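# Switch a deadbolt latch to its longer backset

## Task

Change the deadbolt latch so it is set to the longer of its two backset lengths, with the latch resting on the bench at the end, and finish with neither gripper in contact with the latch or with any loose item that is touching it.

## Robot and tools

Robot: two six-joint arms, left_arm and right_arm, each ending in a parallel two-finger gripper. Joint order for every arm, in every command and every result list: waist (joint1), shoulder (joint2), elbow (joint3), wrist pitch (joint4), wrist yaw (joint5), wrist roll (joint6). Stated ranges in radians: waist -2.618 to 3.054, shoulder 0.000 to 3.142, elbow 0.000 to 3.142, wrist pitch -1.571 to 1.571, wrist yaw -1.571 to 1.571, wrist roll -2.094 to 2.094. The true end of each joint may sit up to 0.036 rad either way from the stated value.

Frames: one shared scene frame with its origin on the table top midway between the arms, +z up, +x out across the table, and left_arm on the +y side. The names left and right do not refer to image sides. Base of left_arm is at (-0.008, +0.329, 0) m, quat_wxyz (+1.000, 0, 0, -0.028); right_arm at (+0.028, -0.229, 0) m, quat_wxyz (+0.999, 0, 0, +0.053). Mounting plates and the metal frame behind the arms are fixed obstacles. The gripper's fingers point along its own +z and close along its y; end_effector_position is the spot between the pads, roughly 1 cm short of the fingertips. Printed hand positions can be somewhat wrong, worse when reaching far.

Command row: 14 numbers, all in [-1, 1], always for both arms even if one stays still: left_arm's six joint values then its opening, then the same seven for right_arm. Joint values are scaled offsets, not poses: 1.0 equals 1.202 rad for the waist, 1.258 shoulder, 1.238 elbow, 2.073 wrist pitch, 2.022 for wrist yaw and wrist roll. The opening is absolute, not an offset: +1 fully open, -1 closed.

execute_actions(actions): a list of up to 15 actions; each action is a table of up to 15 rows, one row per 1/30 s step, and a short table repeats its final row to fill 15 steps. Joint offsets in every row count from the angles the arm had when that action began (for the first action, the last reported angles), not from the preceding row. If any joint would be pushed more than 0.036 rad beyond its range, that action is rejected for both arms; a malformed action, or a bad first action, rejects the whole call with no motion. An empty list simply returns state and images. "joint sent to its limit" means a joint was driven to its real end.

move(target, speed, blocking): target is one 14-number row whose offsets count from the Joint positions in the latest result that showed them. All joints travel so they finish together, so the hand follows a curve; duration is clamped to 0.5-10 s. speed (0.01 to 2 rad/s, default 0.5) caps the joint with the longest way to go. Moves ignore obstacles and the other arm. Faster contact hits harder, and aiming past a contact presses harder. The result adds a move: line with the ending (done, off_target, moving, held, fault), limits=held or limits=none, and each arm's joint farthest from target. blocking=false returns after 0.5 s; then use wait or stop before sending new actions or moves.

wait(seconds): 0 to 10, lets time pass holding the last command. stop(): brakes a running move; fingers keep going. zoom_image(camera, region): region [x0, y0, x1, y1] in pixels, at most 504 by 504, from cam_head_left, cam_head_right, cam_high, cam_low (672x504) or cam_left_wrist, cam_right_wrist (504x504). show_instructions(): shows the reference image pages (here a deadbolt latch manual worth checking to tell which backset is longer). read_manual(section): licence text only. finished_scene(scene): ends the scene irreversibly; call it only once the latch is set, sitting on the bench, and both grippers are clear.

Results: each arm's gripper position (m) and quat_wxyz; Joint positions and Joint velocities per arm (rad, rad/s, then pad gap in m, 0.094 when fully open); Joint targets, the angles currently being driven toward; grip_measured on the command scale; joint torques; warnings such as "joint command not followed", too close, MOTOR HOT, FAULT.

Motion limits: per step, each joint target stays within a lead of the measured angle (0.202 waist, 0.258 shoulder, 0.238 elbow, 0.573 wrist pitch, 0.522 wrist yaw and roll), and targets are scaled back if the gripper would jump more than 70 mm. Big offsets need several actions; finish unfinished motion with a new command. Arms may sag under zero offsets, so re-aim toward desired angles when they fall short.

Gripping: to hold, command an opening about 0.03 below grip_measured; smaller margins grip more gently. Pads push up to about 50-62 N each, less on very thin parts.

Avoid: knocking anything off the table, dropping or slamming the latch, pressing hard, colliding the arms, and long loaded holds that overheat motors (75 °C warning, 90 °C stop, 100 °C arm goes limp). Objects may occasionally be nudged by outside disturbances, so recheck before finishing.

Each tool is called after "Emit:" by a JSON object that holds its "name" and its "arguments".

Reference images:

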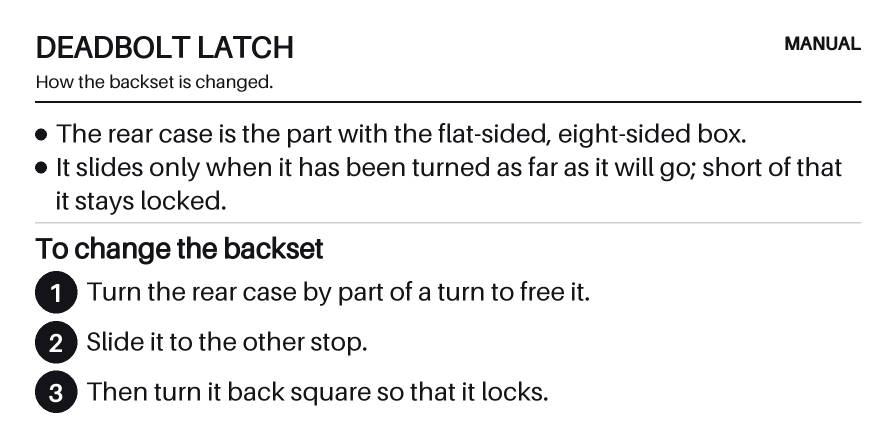

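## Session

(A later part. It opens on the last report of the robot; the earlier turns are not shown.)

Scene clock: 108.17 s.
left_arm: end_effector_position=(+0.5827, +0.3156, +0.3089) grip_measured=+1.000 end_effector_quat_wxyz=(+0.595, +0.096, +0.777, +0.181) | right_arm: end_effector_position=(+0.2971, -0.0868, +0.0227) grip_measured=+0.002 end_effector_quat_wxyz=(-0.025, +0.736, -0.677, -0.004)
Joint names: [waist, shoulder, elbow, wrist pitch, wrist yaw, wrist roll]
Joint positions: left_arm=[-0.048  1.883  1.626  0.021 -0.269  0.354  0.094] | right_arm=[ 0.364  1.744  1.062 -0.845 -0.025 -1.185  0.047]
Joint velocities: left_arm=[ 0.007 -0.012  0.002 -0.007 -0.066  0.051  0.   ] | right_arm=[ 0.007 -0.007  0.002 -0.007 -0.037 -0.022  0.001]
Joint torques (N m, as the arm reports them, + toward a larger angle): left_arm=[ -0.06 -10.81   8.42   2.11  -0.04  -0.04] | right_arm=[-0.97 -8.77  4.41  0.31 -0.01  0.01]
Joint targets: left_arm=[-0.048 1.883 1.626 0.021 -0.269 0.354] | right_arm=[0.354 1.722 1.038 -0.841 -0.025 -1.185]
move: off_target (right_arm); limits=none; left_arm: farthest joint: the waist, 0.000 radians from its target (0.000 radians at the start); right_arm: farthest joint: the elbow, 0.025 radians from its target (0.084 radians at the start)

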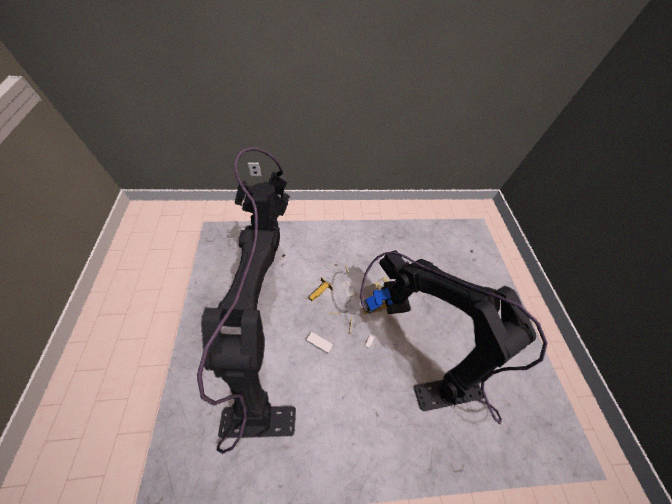

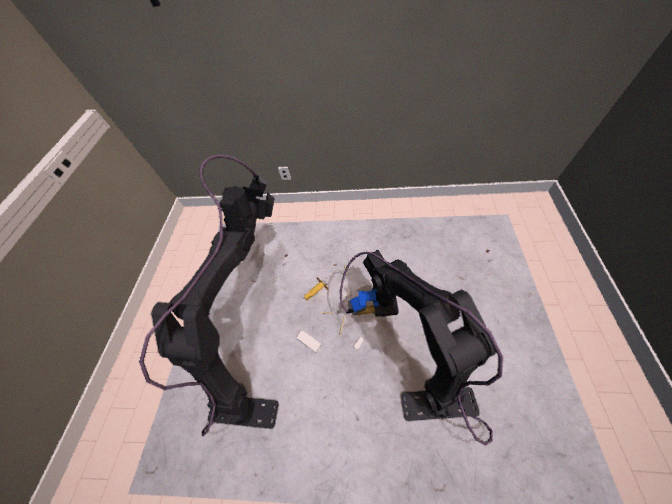

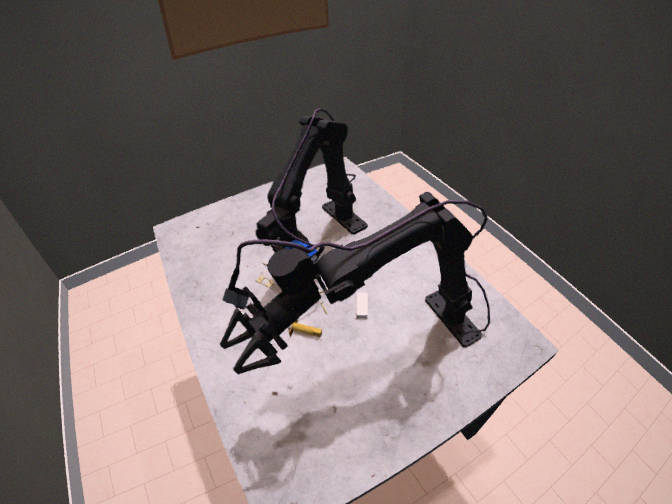

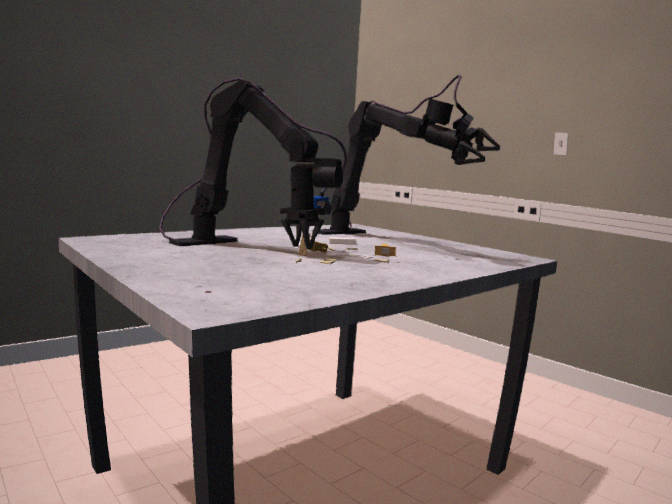

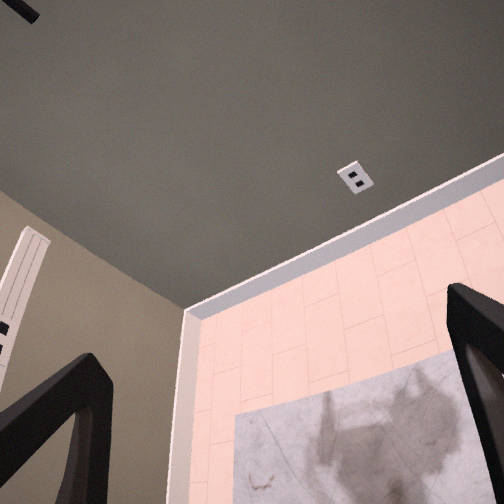

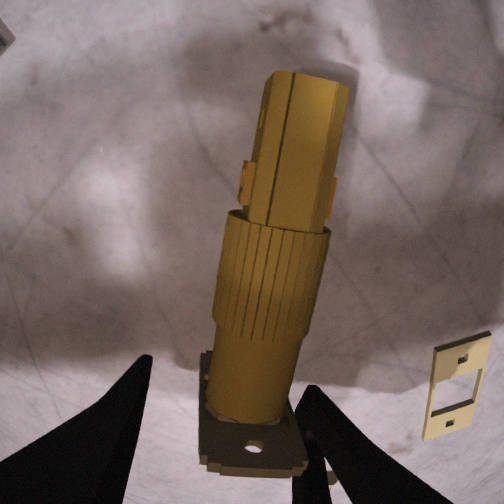

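Emit:
{"name": "move", "arguments": {"target": [0,0,0,0,0,0,1, 0,-0.018,-0.042,0.014,0,0,0.0], "speed": 0.15}}

Emit:
{"name": "move", "arguments": {"target": [0,0,0,0,0,0,1, 0,0,-0.02,0,0,0,-0.55]}}

Emit:
{"name": "zoom_image", "arguments": {"camera": "cam_low", "region": [260, 180, 380, 280]}}

Scene clock: 113.50 s.
left_arm: end_effector_position=(+0.5827, +0.3156, +0.3089) grip_measured=+1.000 end_effector_quat_wxyz=(+0.595, +0.096, +0.777, +0.181) | right_arm: end_effector_position=(+0.2937, -0.0886, +0.0164) grip_measured=+0.002 end_effector_quat_wxyz=(-0.024, +0.736, -0.677, -0.005)
Joint names: [waist, shoulder, elbow, wrist pitch, wrist yaw, wrist roll]
Joint positions: left_arm=[-0.048  1.883  1.626  0.021 -0.269  0.354  0.094] | right_arm=[ 0.364  1.744  1.035 -0.82  -0.025 -1.185  0.047]
Joint velocities: left_arm=[-0.002 -0.022  0.007  0.022 -0.022  0.051  0.   ] | right_arm=[-0.007  0.002 -0.002  0.007  0.037 -0.007 -0.001]
Joint torques (N m, as the arm reports them, + toward a larger angle): left_arm=[ -0.05 -10.79   8.43   2.11  -0.03  -0.04] | right_arm=[-0.08 -8.99  4.63  0.24  0.   -0.01]
Joint targets: left_arm=[-0.048 1.883 1.626 0.021 -0.269 0.354] | right_arm=[0.364 1.722 1.011 -0.816 -0.025 -1.185]
move: off_target (right_arm); limits=none; left_arm: farthest joint: the waist, 0.000 radians from its target (0.000 radians at the start); right_arm: farthest joint: the elbow, 0.025 radians from its target (0.052 radians at the start)

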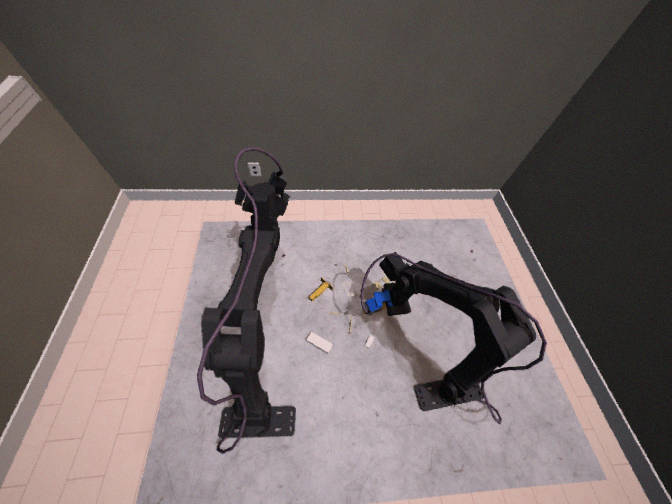

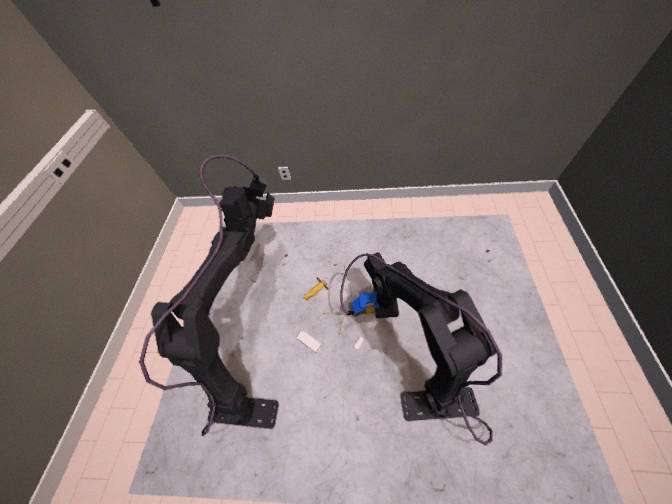

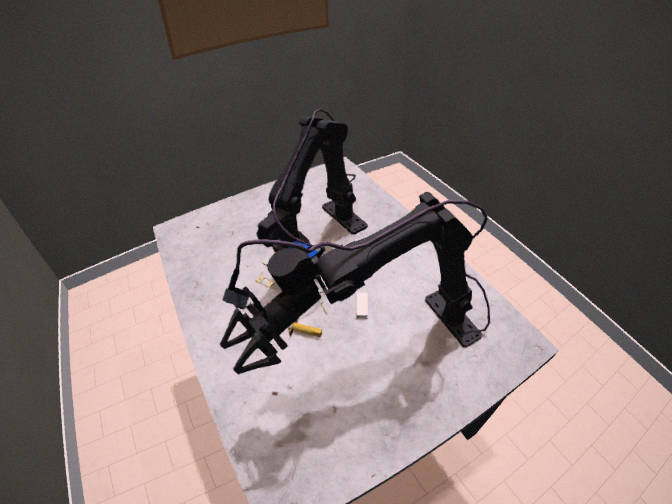

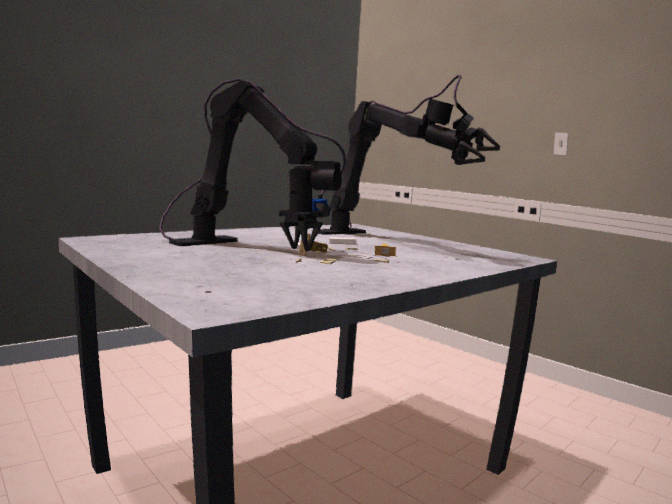

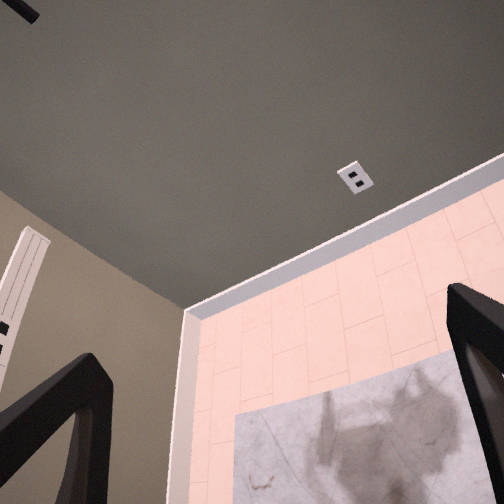

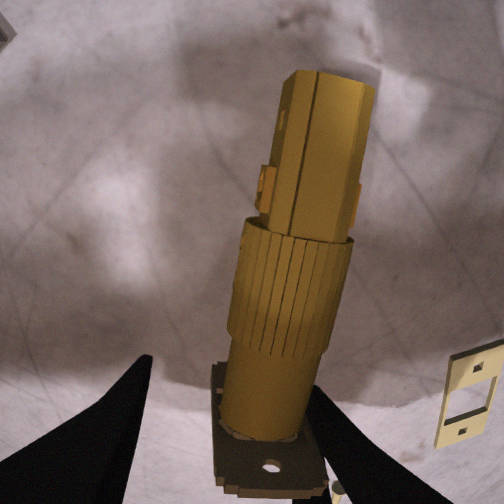

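Scene clock: 114.20 s.
left_arm: end_effector_position=(+0.5827, +0.3156, +0.3089) grip_measured=+1.000 end_effector_quat_wxyz=(+0.595, +0.096, +0.777, +0.181) | right_arm: end_effector_position=(+0.2943, -0.0885, +0.0164) grip_measured=-0.475 end_effector_quat_wxyz=(-0.025, +0.736, -0.677, -0.004)
Joint names: [waist, shoulder, elbow, wrist pitch, wrist yaw, wrist roll]
Joint positions: left_arm=[-0.048  1.883  1.626  0.021 -0.269  0.354  0.094] | right_arm=[ 0.364  1.744  1.035 -0.818 -0.024 -1.185  0.025]
Joint velocities: left_arm=[ 0.007 -0.007  0.012 -0.022  0.022 -0.037  0.   ] | right_arm=[ 0.007 -0.002 -0.012 -0.037  0.051 -0.051  0.001]
Joint torques (N m, as the arm reports them, + toward a larger angle): left_arm=[ -0.05 -10.79   8.47   2.11  -0.03  -0.05] | right_arm=[-0.17 -7.16  4.27  0.21  0.01  0.  ]
Joint targets: left_arm=[-0.048 1.883 1.626 0.021 -0.269 0.354] | right_arm=[0.364 1.744 1.010 -0.820 -0.025 -1.185]
move: off_target (right_arm); limits=none; left_arm: farthest joint: the waist, 0.000 radians from its target (0.000 radians at the start); right_arm: farthest joint: the elbow, 0.024 radians from its target (0.024 radians at the start)

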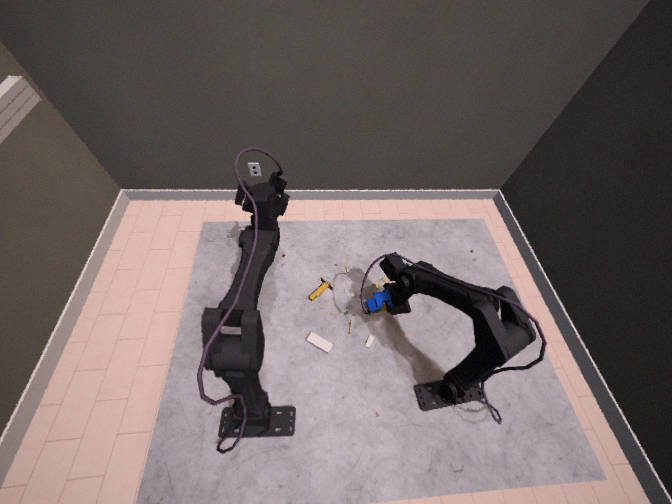

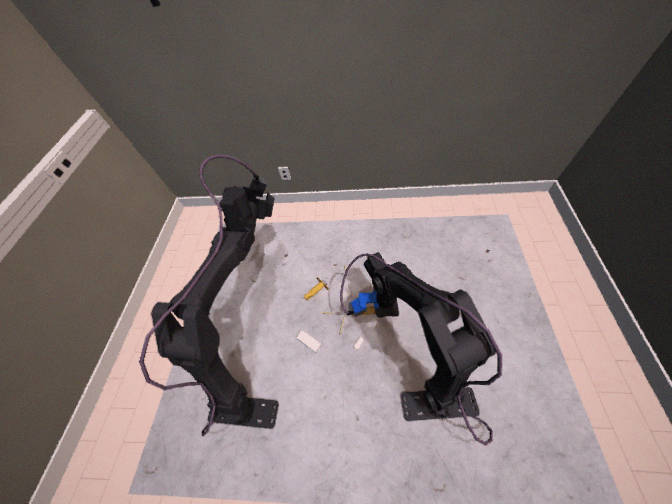

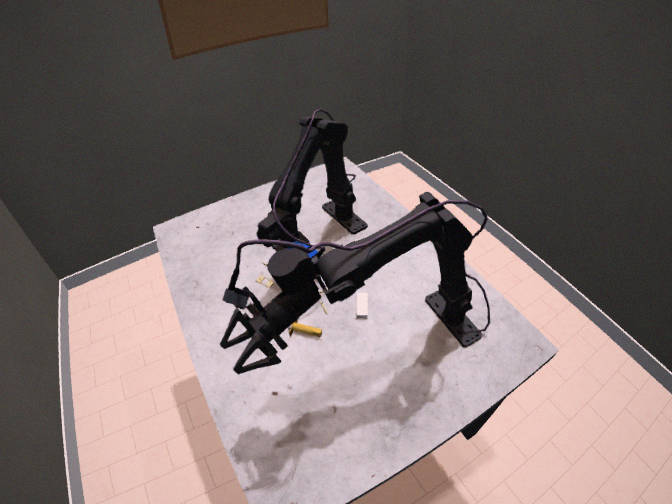

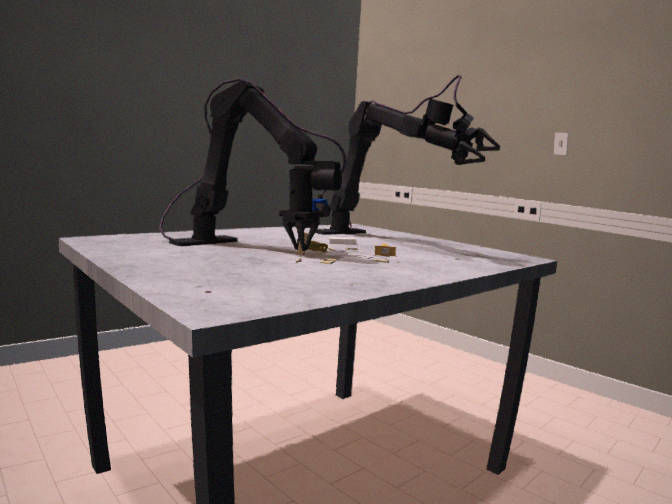

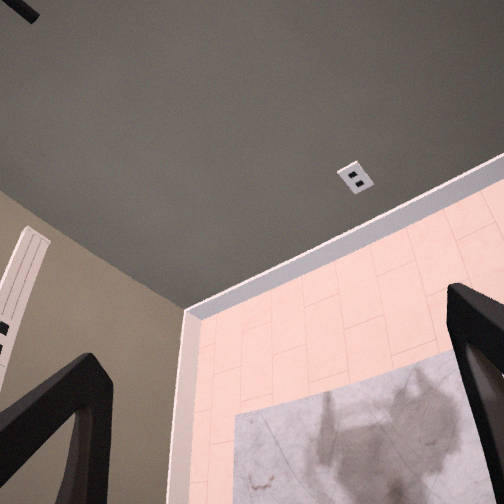

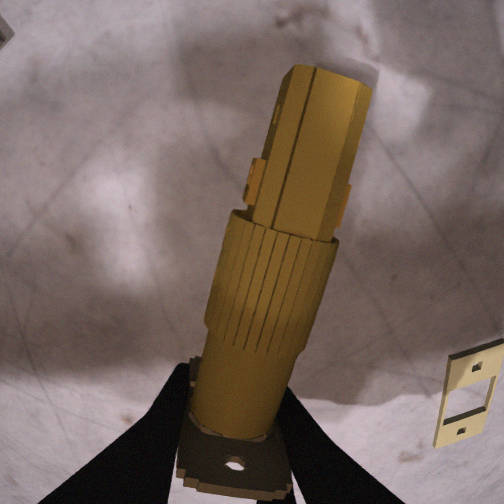

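Region (260, 180, 380, 280) of cam_low's 672x504 image, scaled by 4.200, with more detail than that image has.

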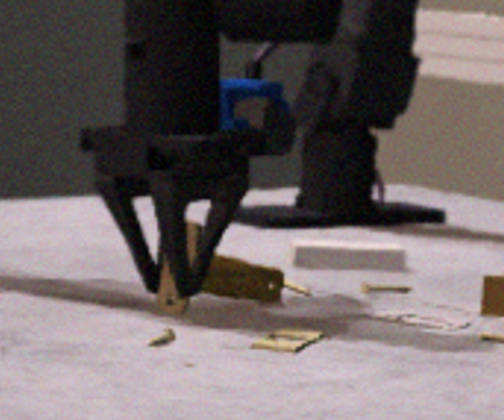

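Emit:
{"name": "move", "arguments": {"target": [0,0,0,0,0,0,1, 0,0,0,0,0,0,-0.1]}}

Emit:
{"name": "move", "arguments": {"target": [0,0,0,0,0,0,1, 0,-0.024,0.18,-0.113,0,0,-0.1]}}

Emit:
{"name": "move", "arguments": {"target": [0,0,0,0,0,0,1, 0,0,0.015,0,0,0.8,-0.1], "speed": 2}}

Emit:
{"name": "move", "arguments": {"target": [0,0,0,0,0,0,1, 0,0,0.015,0,0,0.76,-0.1], "speed": 2}}

Scene clock: 137.33 s.
left_arm: end_effector_position=(+0.5827, +0.3156, +0.3089) grip_measured=+1.000 end_effector_quat_wxyz=(+0.595, +0.096, +0.777, +0.181) | right_arm: end_effector_position=(+0.2943, -0.0885, +0.0164) grip_measured=-0.102 end_effector_quat_wxyz=(-0.025, +0.736, -0.677, -0.004)
Joint names: [waist, shoulder, elbow, wrist pitch, wrist yaw, wrist roll]
Joint positions: left_arm=[-0.048  1.883  1.626  0.021 -0.269  0.354  0.094] | right_arm=[ 0.364  1.744  1.035 -0.818 -0.024 -1.185  0.042]
Joint velocities: left_arm=[-0.002  0.002 -0.002 -0.007  0.007 -0.066  0.   ] | right_arm=[-0.012 -0.007  0.002 -0.007  0.022  0.066  0.   ]
Joint torques (N m, as the arm reports them, + toward a larger angle): left_arm=[ -0.05 -10.79   8.46   2.11  -0.04  -0.05] | right_arm=[-0.12 -7.56  6.61  0.23  0.   -0.01]
Joint targets: left_arm=[-0.048 1.883 1.626 0.021 -0.269 0.354] | right_arm=[0.364 1.744 1.035 -0.818 -0.024 -1.185]
move: done; limits=none; left_arm: farthest joint: the waist, 0.000 radians from its target (0.000 radians at the start); right_arm: farthest joint: the waist, 0.000 radians from its target (0.000 radians at the start)

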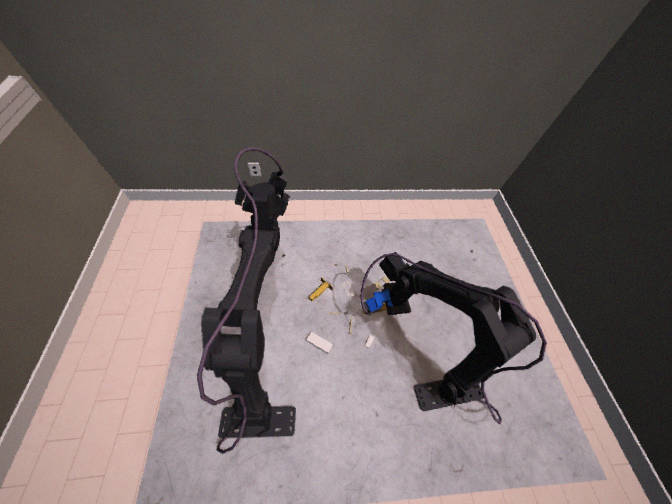

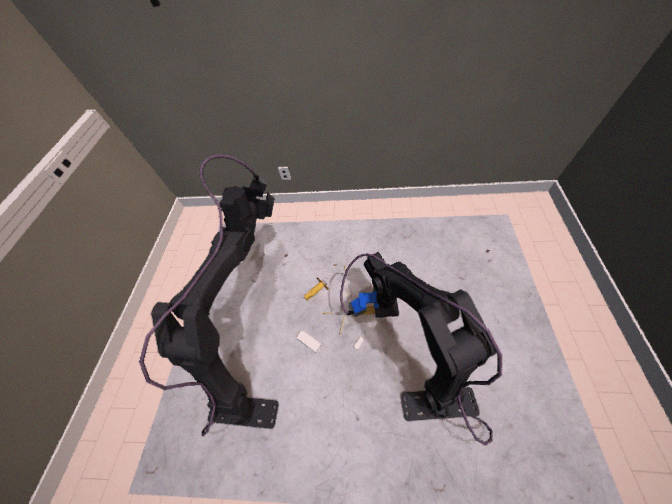

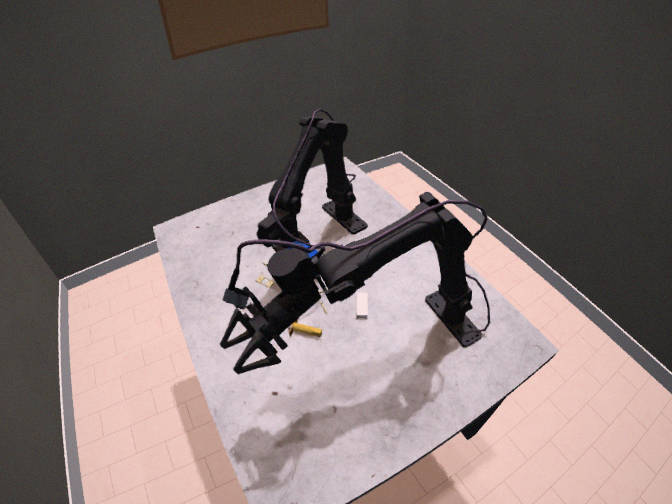

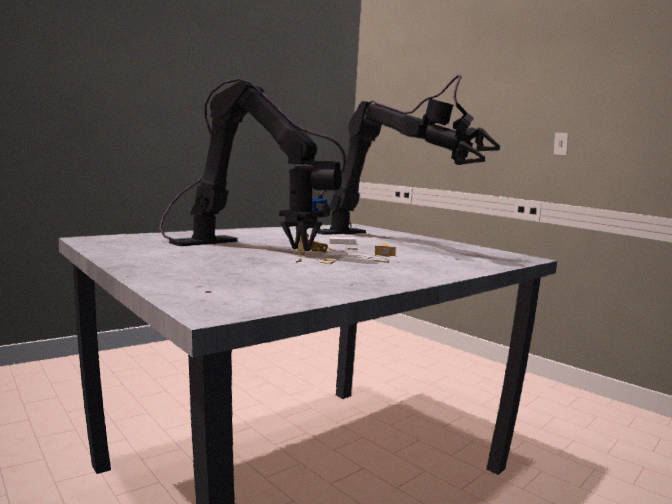

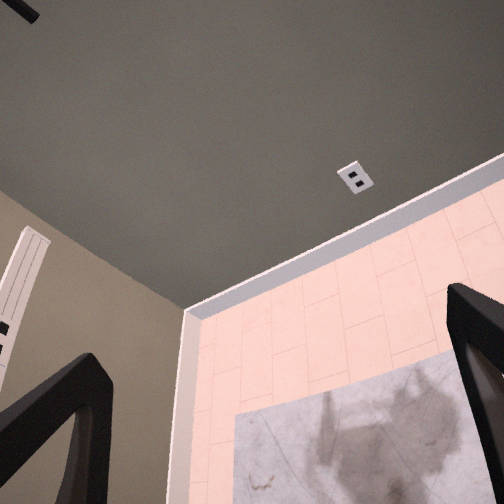

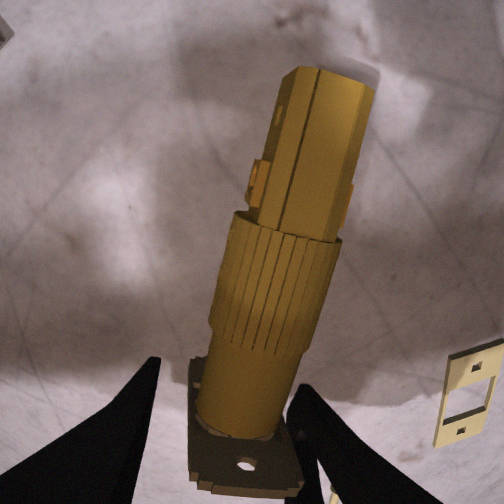

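Scene clock: 138.60 s.
left_arm: end_effector_position=(+0.5827, +0.3156, +0.3089) grip_measured=+1.000 end_effector_quat_wxyz=(+0.595, +0.096, +0.777, +0.181) | right_arm: end_effector_position=(+0.3065, -0.0823, +0.0668) grip_measured=-0.102 end_effector_quat_wxyz=(-0.022, +0.736, -0.677, -0.005)
Joint names: [waist, shoulder, elbow, wrist pitch, wrist yaw, wrist roll]
Joint positions: left_arm=[-0.048  1.883  1.626  0.021 -0.269  0.354  0.094] | right_arm=[ 0.364  1.729  1.231 -1.035 -0.024 -1.185  0.042]
Joint velocities: left_arm=[ 0.007 -0.007 -0.007 -0.007  0.022 -0.051  0.   ] | right_arm=[-0.007  0.002 -0.012 -0.066 -0.022 -0.022  0.   ]
Joint torques (N m, as the arm reports them, + toward a larger angle): left_arm=[ -0.03 -10.79   8.43   2.09  -0.04  -0.04] | right_arm=[ 0.   -8.56  9.04  0.05 -0.02  0.  ]
Joint targets: left_arm=[-0.048 1.883 1.626 0.021 -0.269 0.354] | right_arm=[0.364 1.714 1.258 -1.052 -0.024 -1.185]
move: off_target (right_arm); limits=none; left_arm: farthest joint: the waist, 0.000 radians from its target (0.000 radians at the start); right_arm: farthest joint: the elbow, 0.026 radians from its target (0.223 radians at the start)

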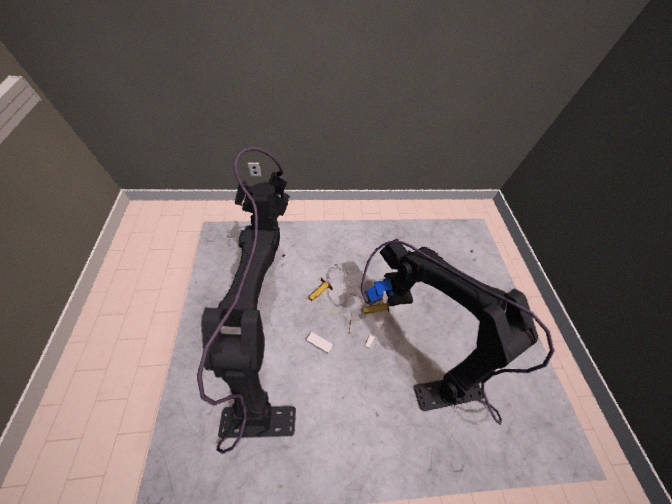

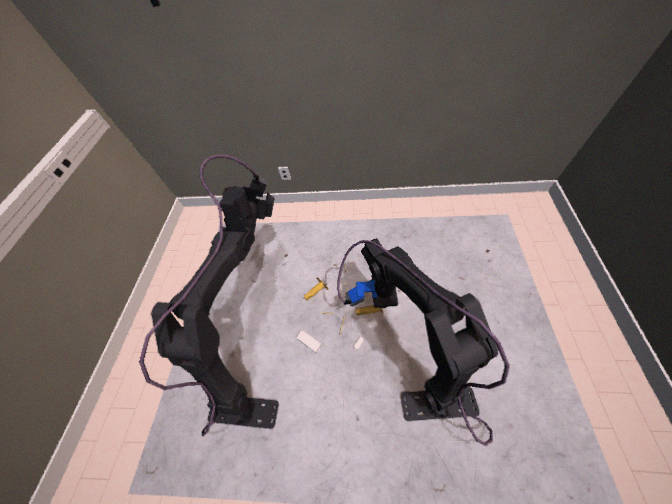

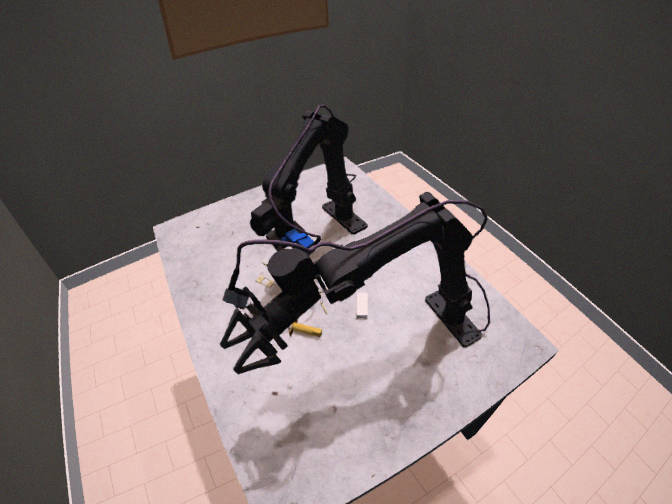

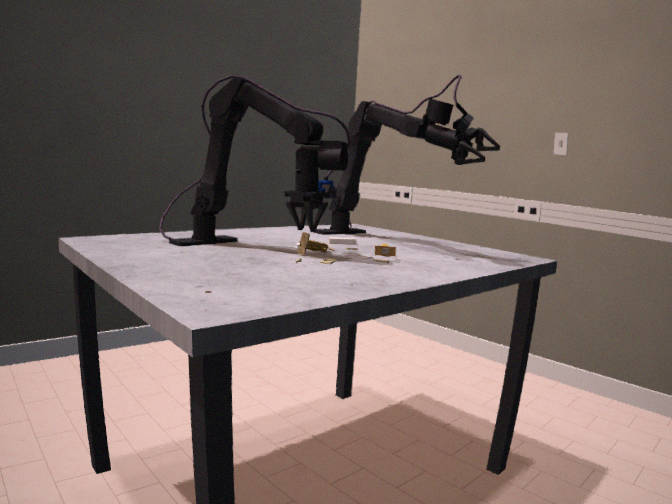

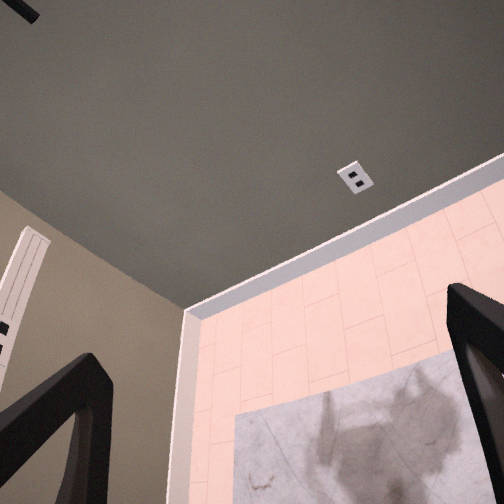

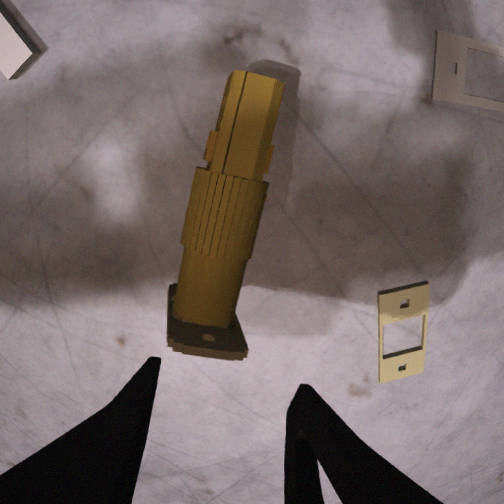

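Scene clock: 140.60 s.
left_arm: end_effector_position=(+0.5827, +0.3156, +0.3089) grip_measured=+1.000 end_effector_quat_wxyz=(+0.595, +0.096, +0.777, +0.181) | right_arm: end_effector_position=(+0.3065, -0.0823, +0.0668) grip_measured=-0.102 end_effector_quat_wxyz=(+0.012, -0.024, +0.999, +0.019)
Joint names: [waist, shoulder, elbow, wrist pitch, wrist yaw, wrist roll]
Joint positions: left_arm=[-0.048  1.883  1.626  0.021 -0.269  0.354  0.094] | right_arm=[ 0.364  1.729  1.231 -1.035 -0.024  0.42   0.042]
Joint velocities: left_arm=[ 0.002 -0.002  0.007 -0.007  0.051  0.007  0.   ] | right_arm=[-0.012  0.002 -0.007  0.022 -0.11  -0.007 -0.   ]
Joint torques (N m, as the arm reports them, + toward a larger angle): left_arm=[ -0.03 -10.78   8.44   2.1   -0.04  -0.05] | right_arm=[ 0.11 -7.42  8.54  0.22  0.    0.19]
Joint targets: left_arm=[-0.048 1.883 1.626 0.021 -0.269 0.354] | right_arm=[0.364 1.729 1.250 -1.035 -0.024 0.432]
move: done; limits=none; left_arm: farthest joint: the waist, 0.000 radians from its target (0.000 radians at the start); right_arm: farthest joint: the elbow, 0.018 radians from its target (0.018 radians at the start)

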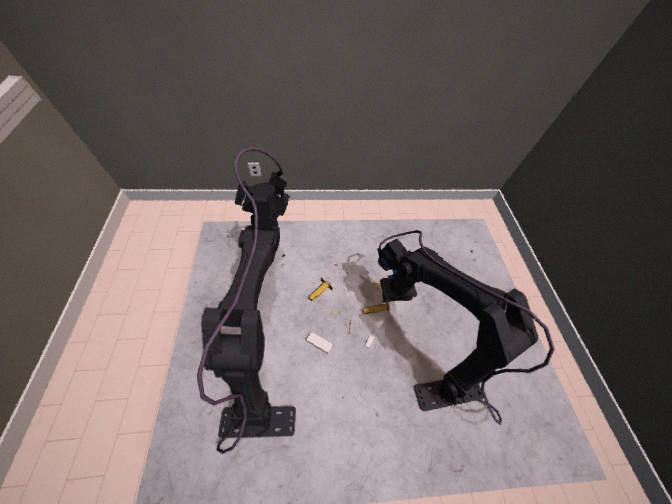

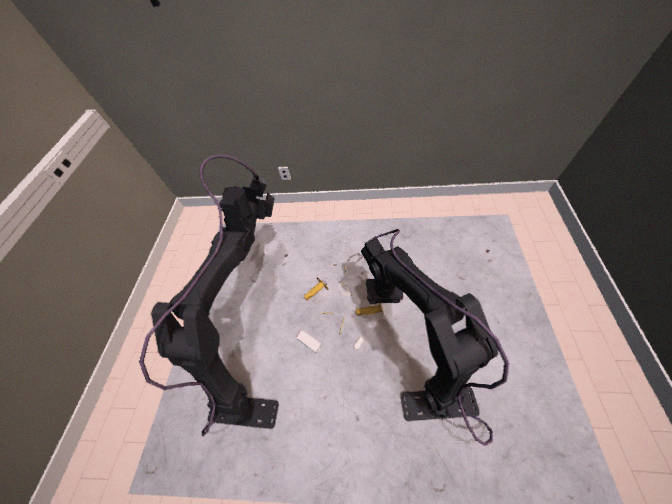

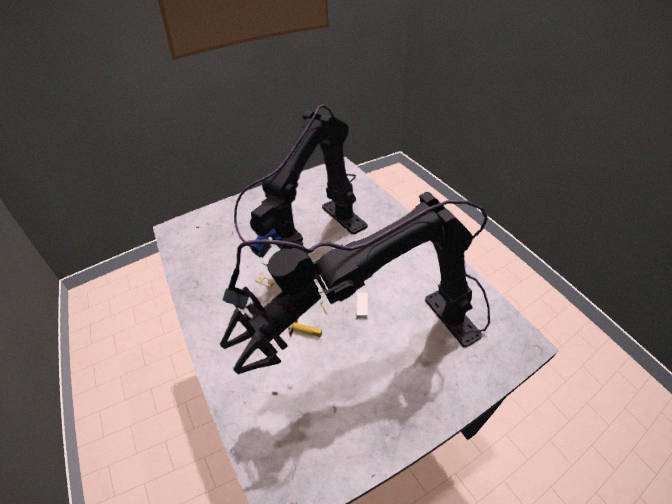

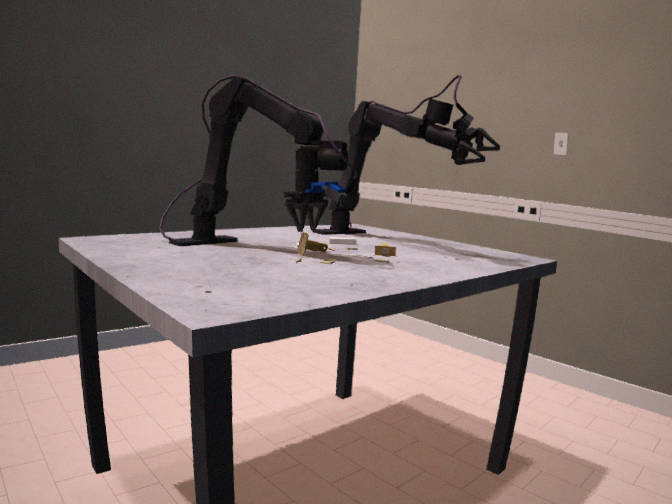

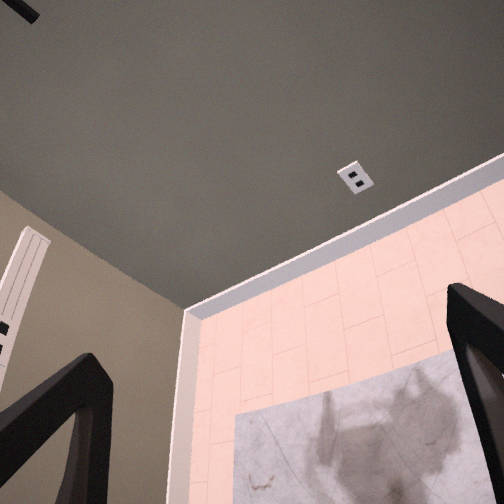

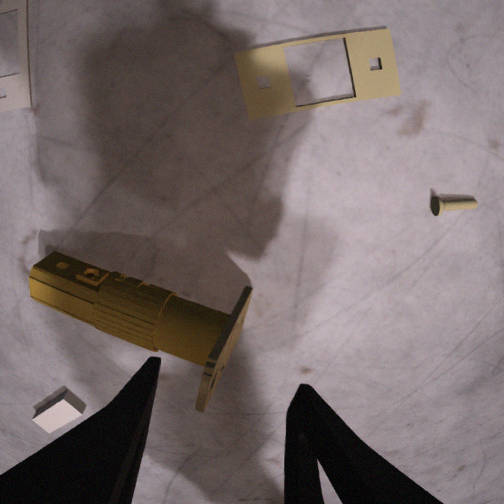

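Scene clock: 142.57 s.
left_arm: end_effector_position=(+0.5827, +0.3156, +0.3089) grip_measured=+1.000 end_effector_quat_wxyz=(+0.595, +0.096, +0.777, +0.181) | right_arm: end_effector_position=(+0.3065, -0.0823, +0.0668) grip_measured=-0.102 end_effector_quat_wxyz=(-0.005, +0.673, +0.740, +0.022)
Joint names: [waist, shoulder, elbow, wrist pitch, wrist yaw, wrist roll]
Joint positions: left_arm=[-0.048  1.883  1.626  0.021 -0.269  0.354  0.094] | right_arm=[ 0.364  1.729  1.231 -1.035 -0.024  1.946  0.042]
Joint velocities: left_arm=[-0.002 -0.012 -0.012 -0.051 -0.007 -0.095  0.   ] | right_arm=[-0.007  0.002  0.002 -0.022  0.007  0.007  0.001]
Joint torques (N m, as the arm reports them, + toward a larger angle): left_arm=[ -0.01 -10.8    8.45   2.11  -0.04  -0.04] | right_arm=[ 0.09 -7.37  8.36  0.2  -0.01  0.12]
Joint targets: left_arm=[-0.048 1.883 1.626 0.021 -0.269 0.354] | right_arm=[0.364 1.729 1.250 -1.035 -0.024 1.958]
move: done; limits=none; left_arm: farthest joint: the waist, 0.000 radians from its target (0.000 radians at the start); right_arm: farthest joint: the elbow, 0.018 radians from its target (0.018 radians at the start)

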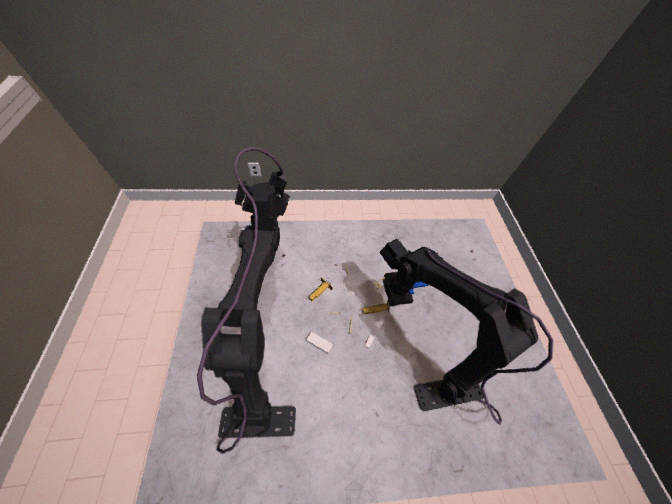

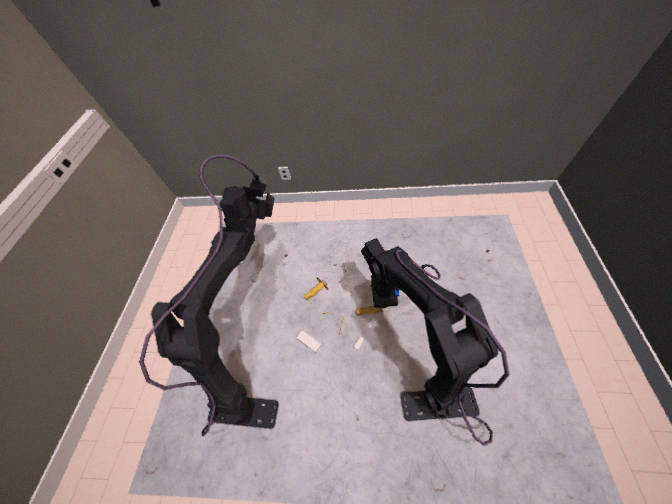

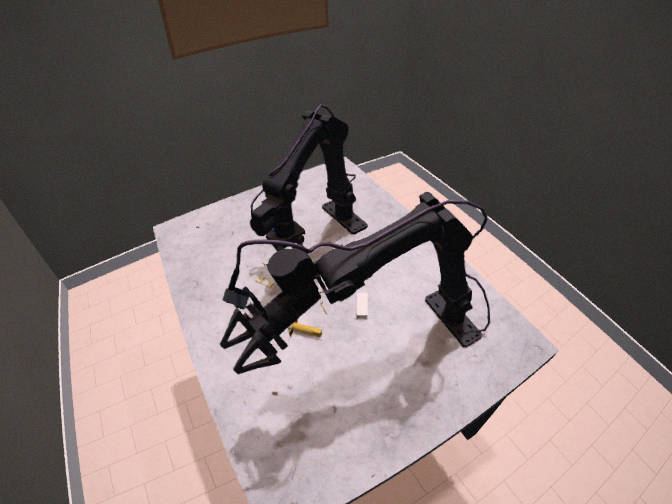

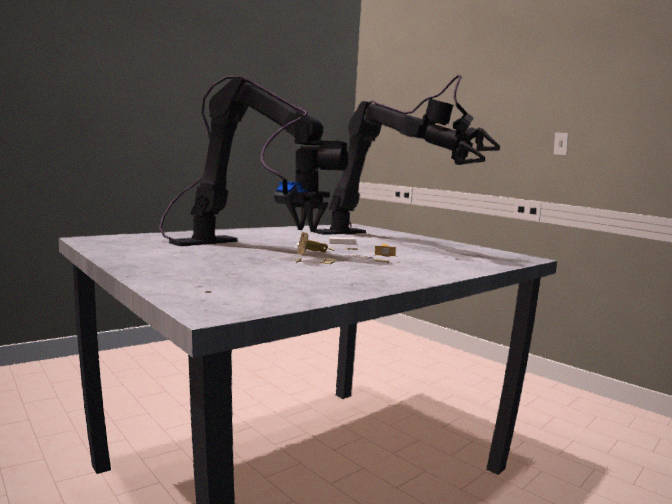

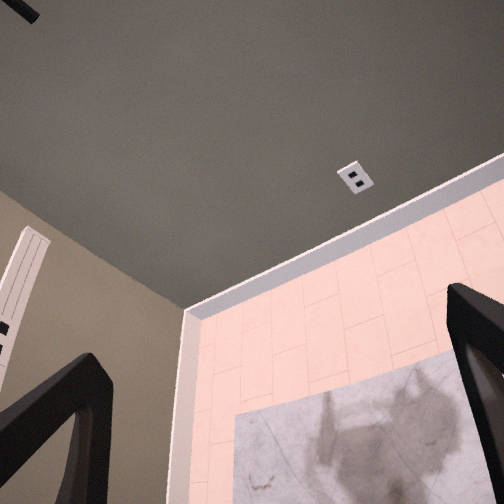

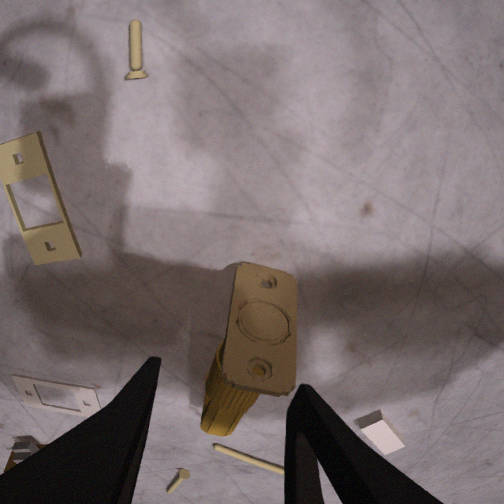

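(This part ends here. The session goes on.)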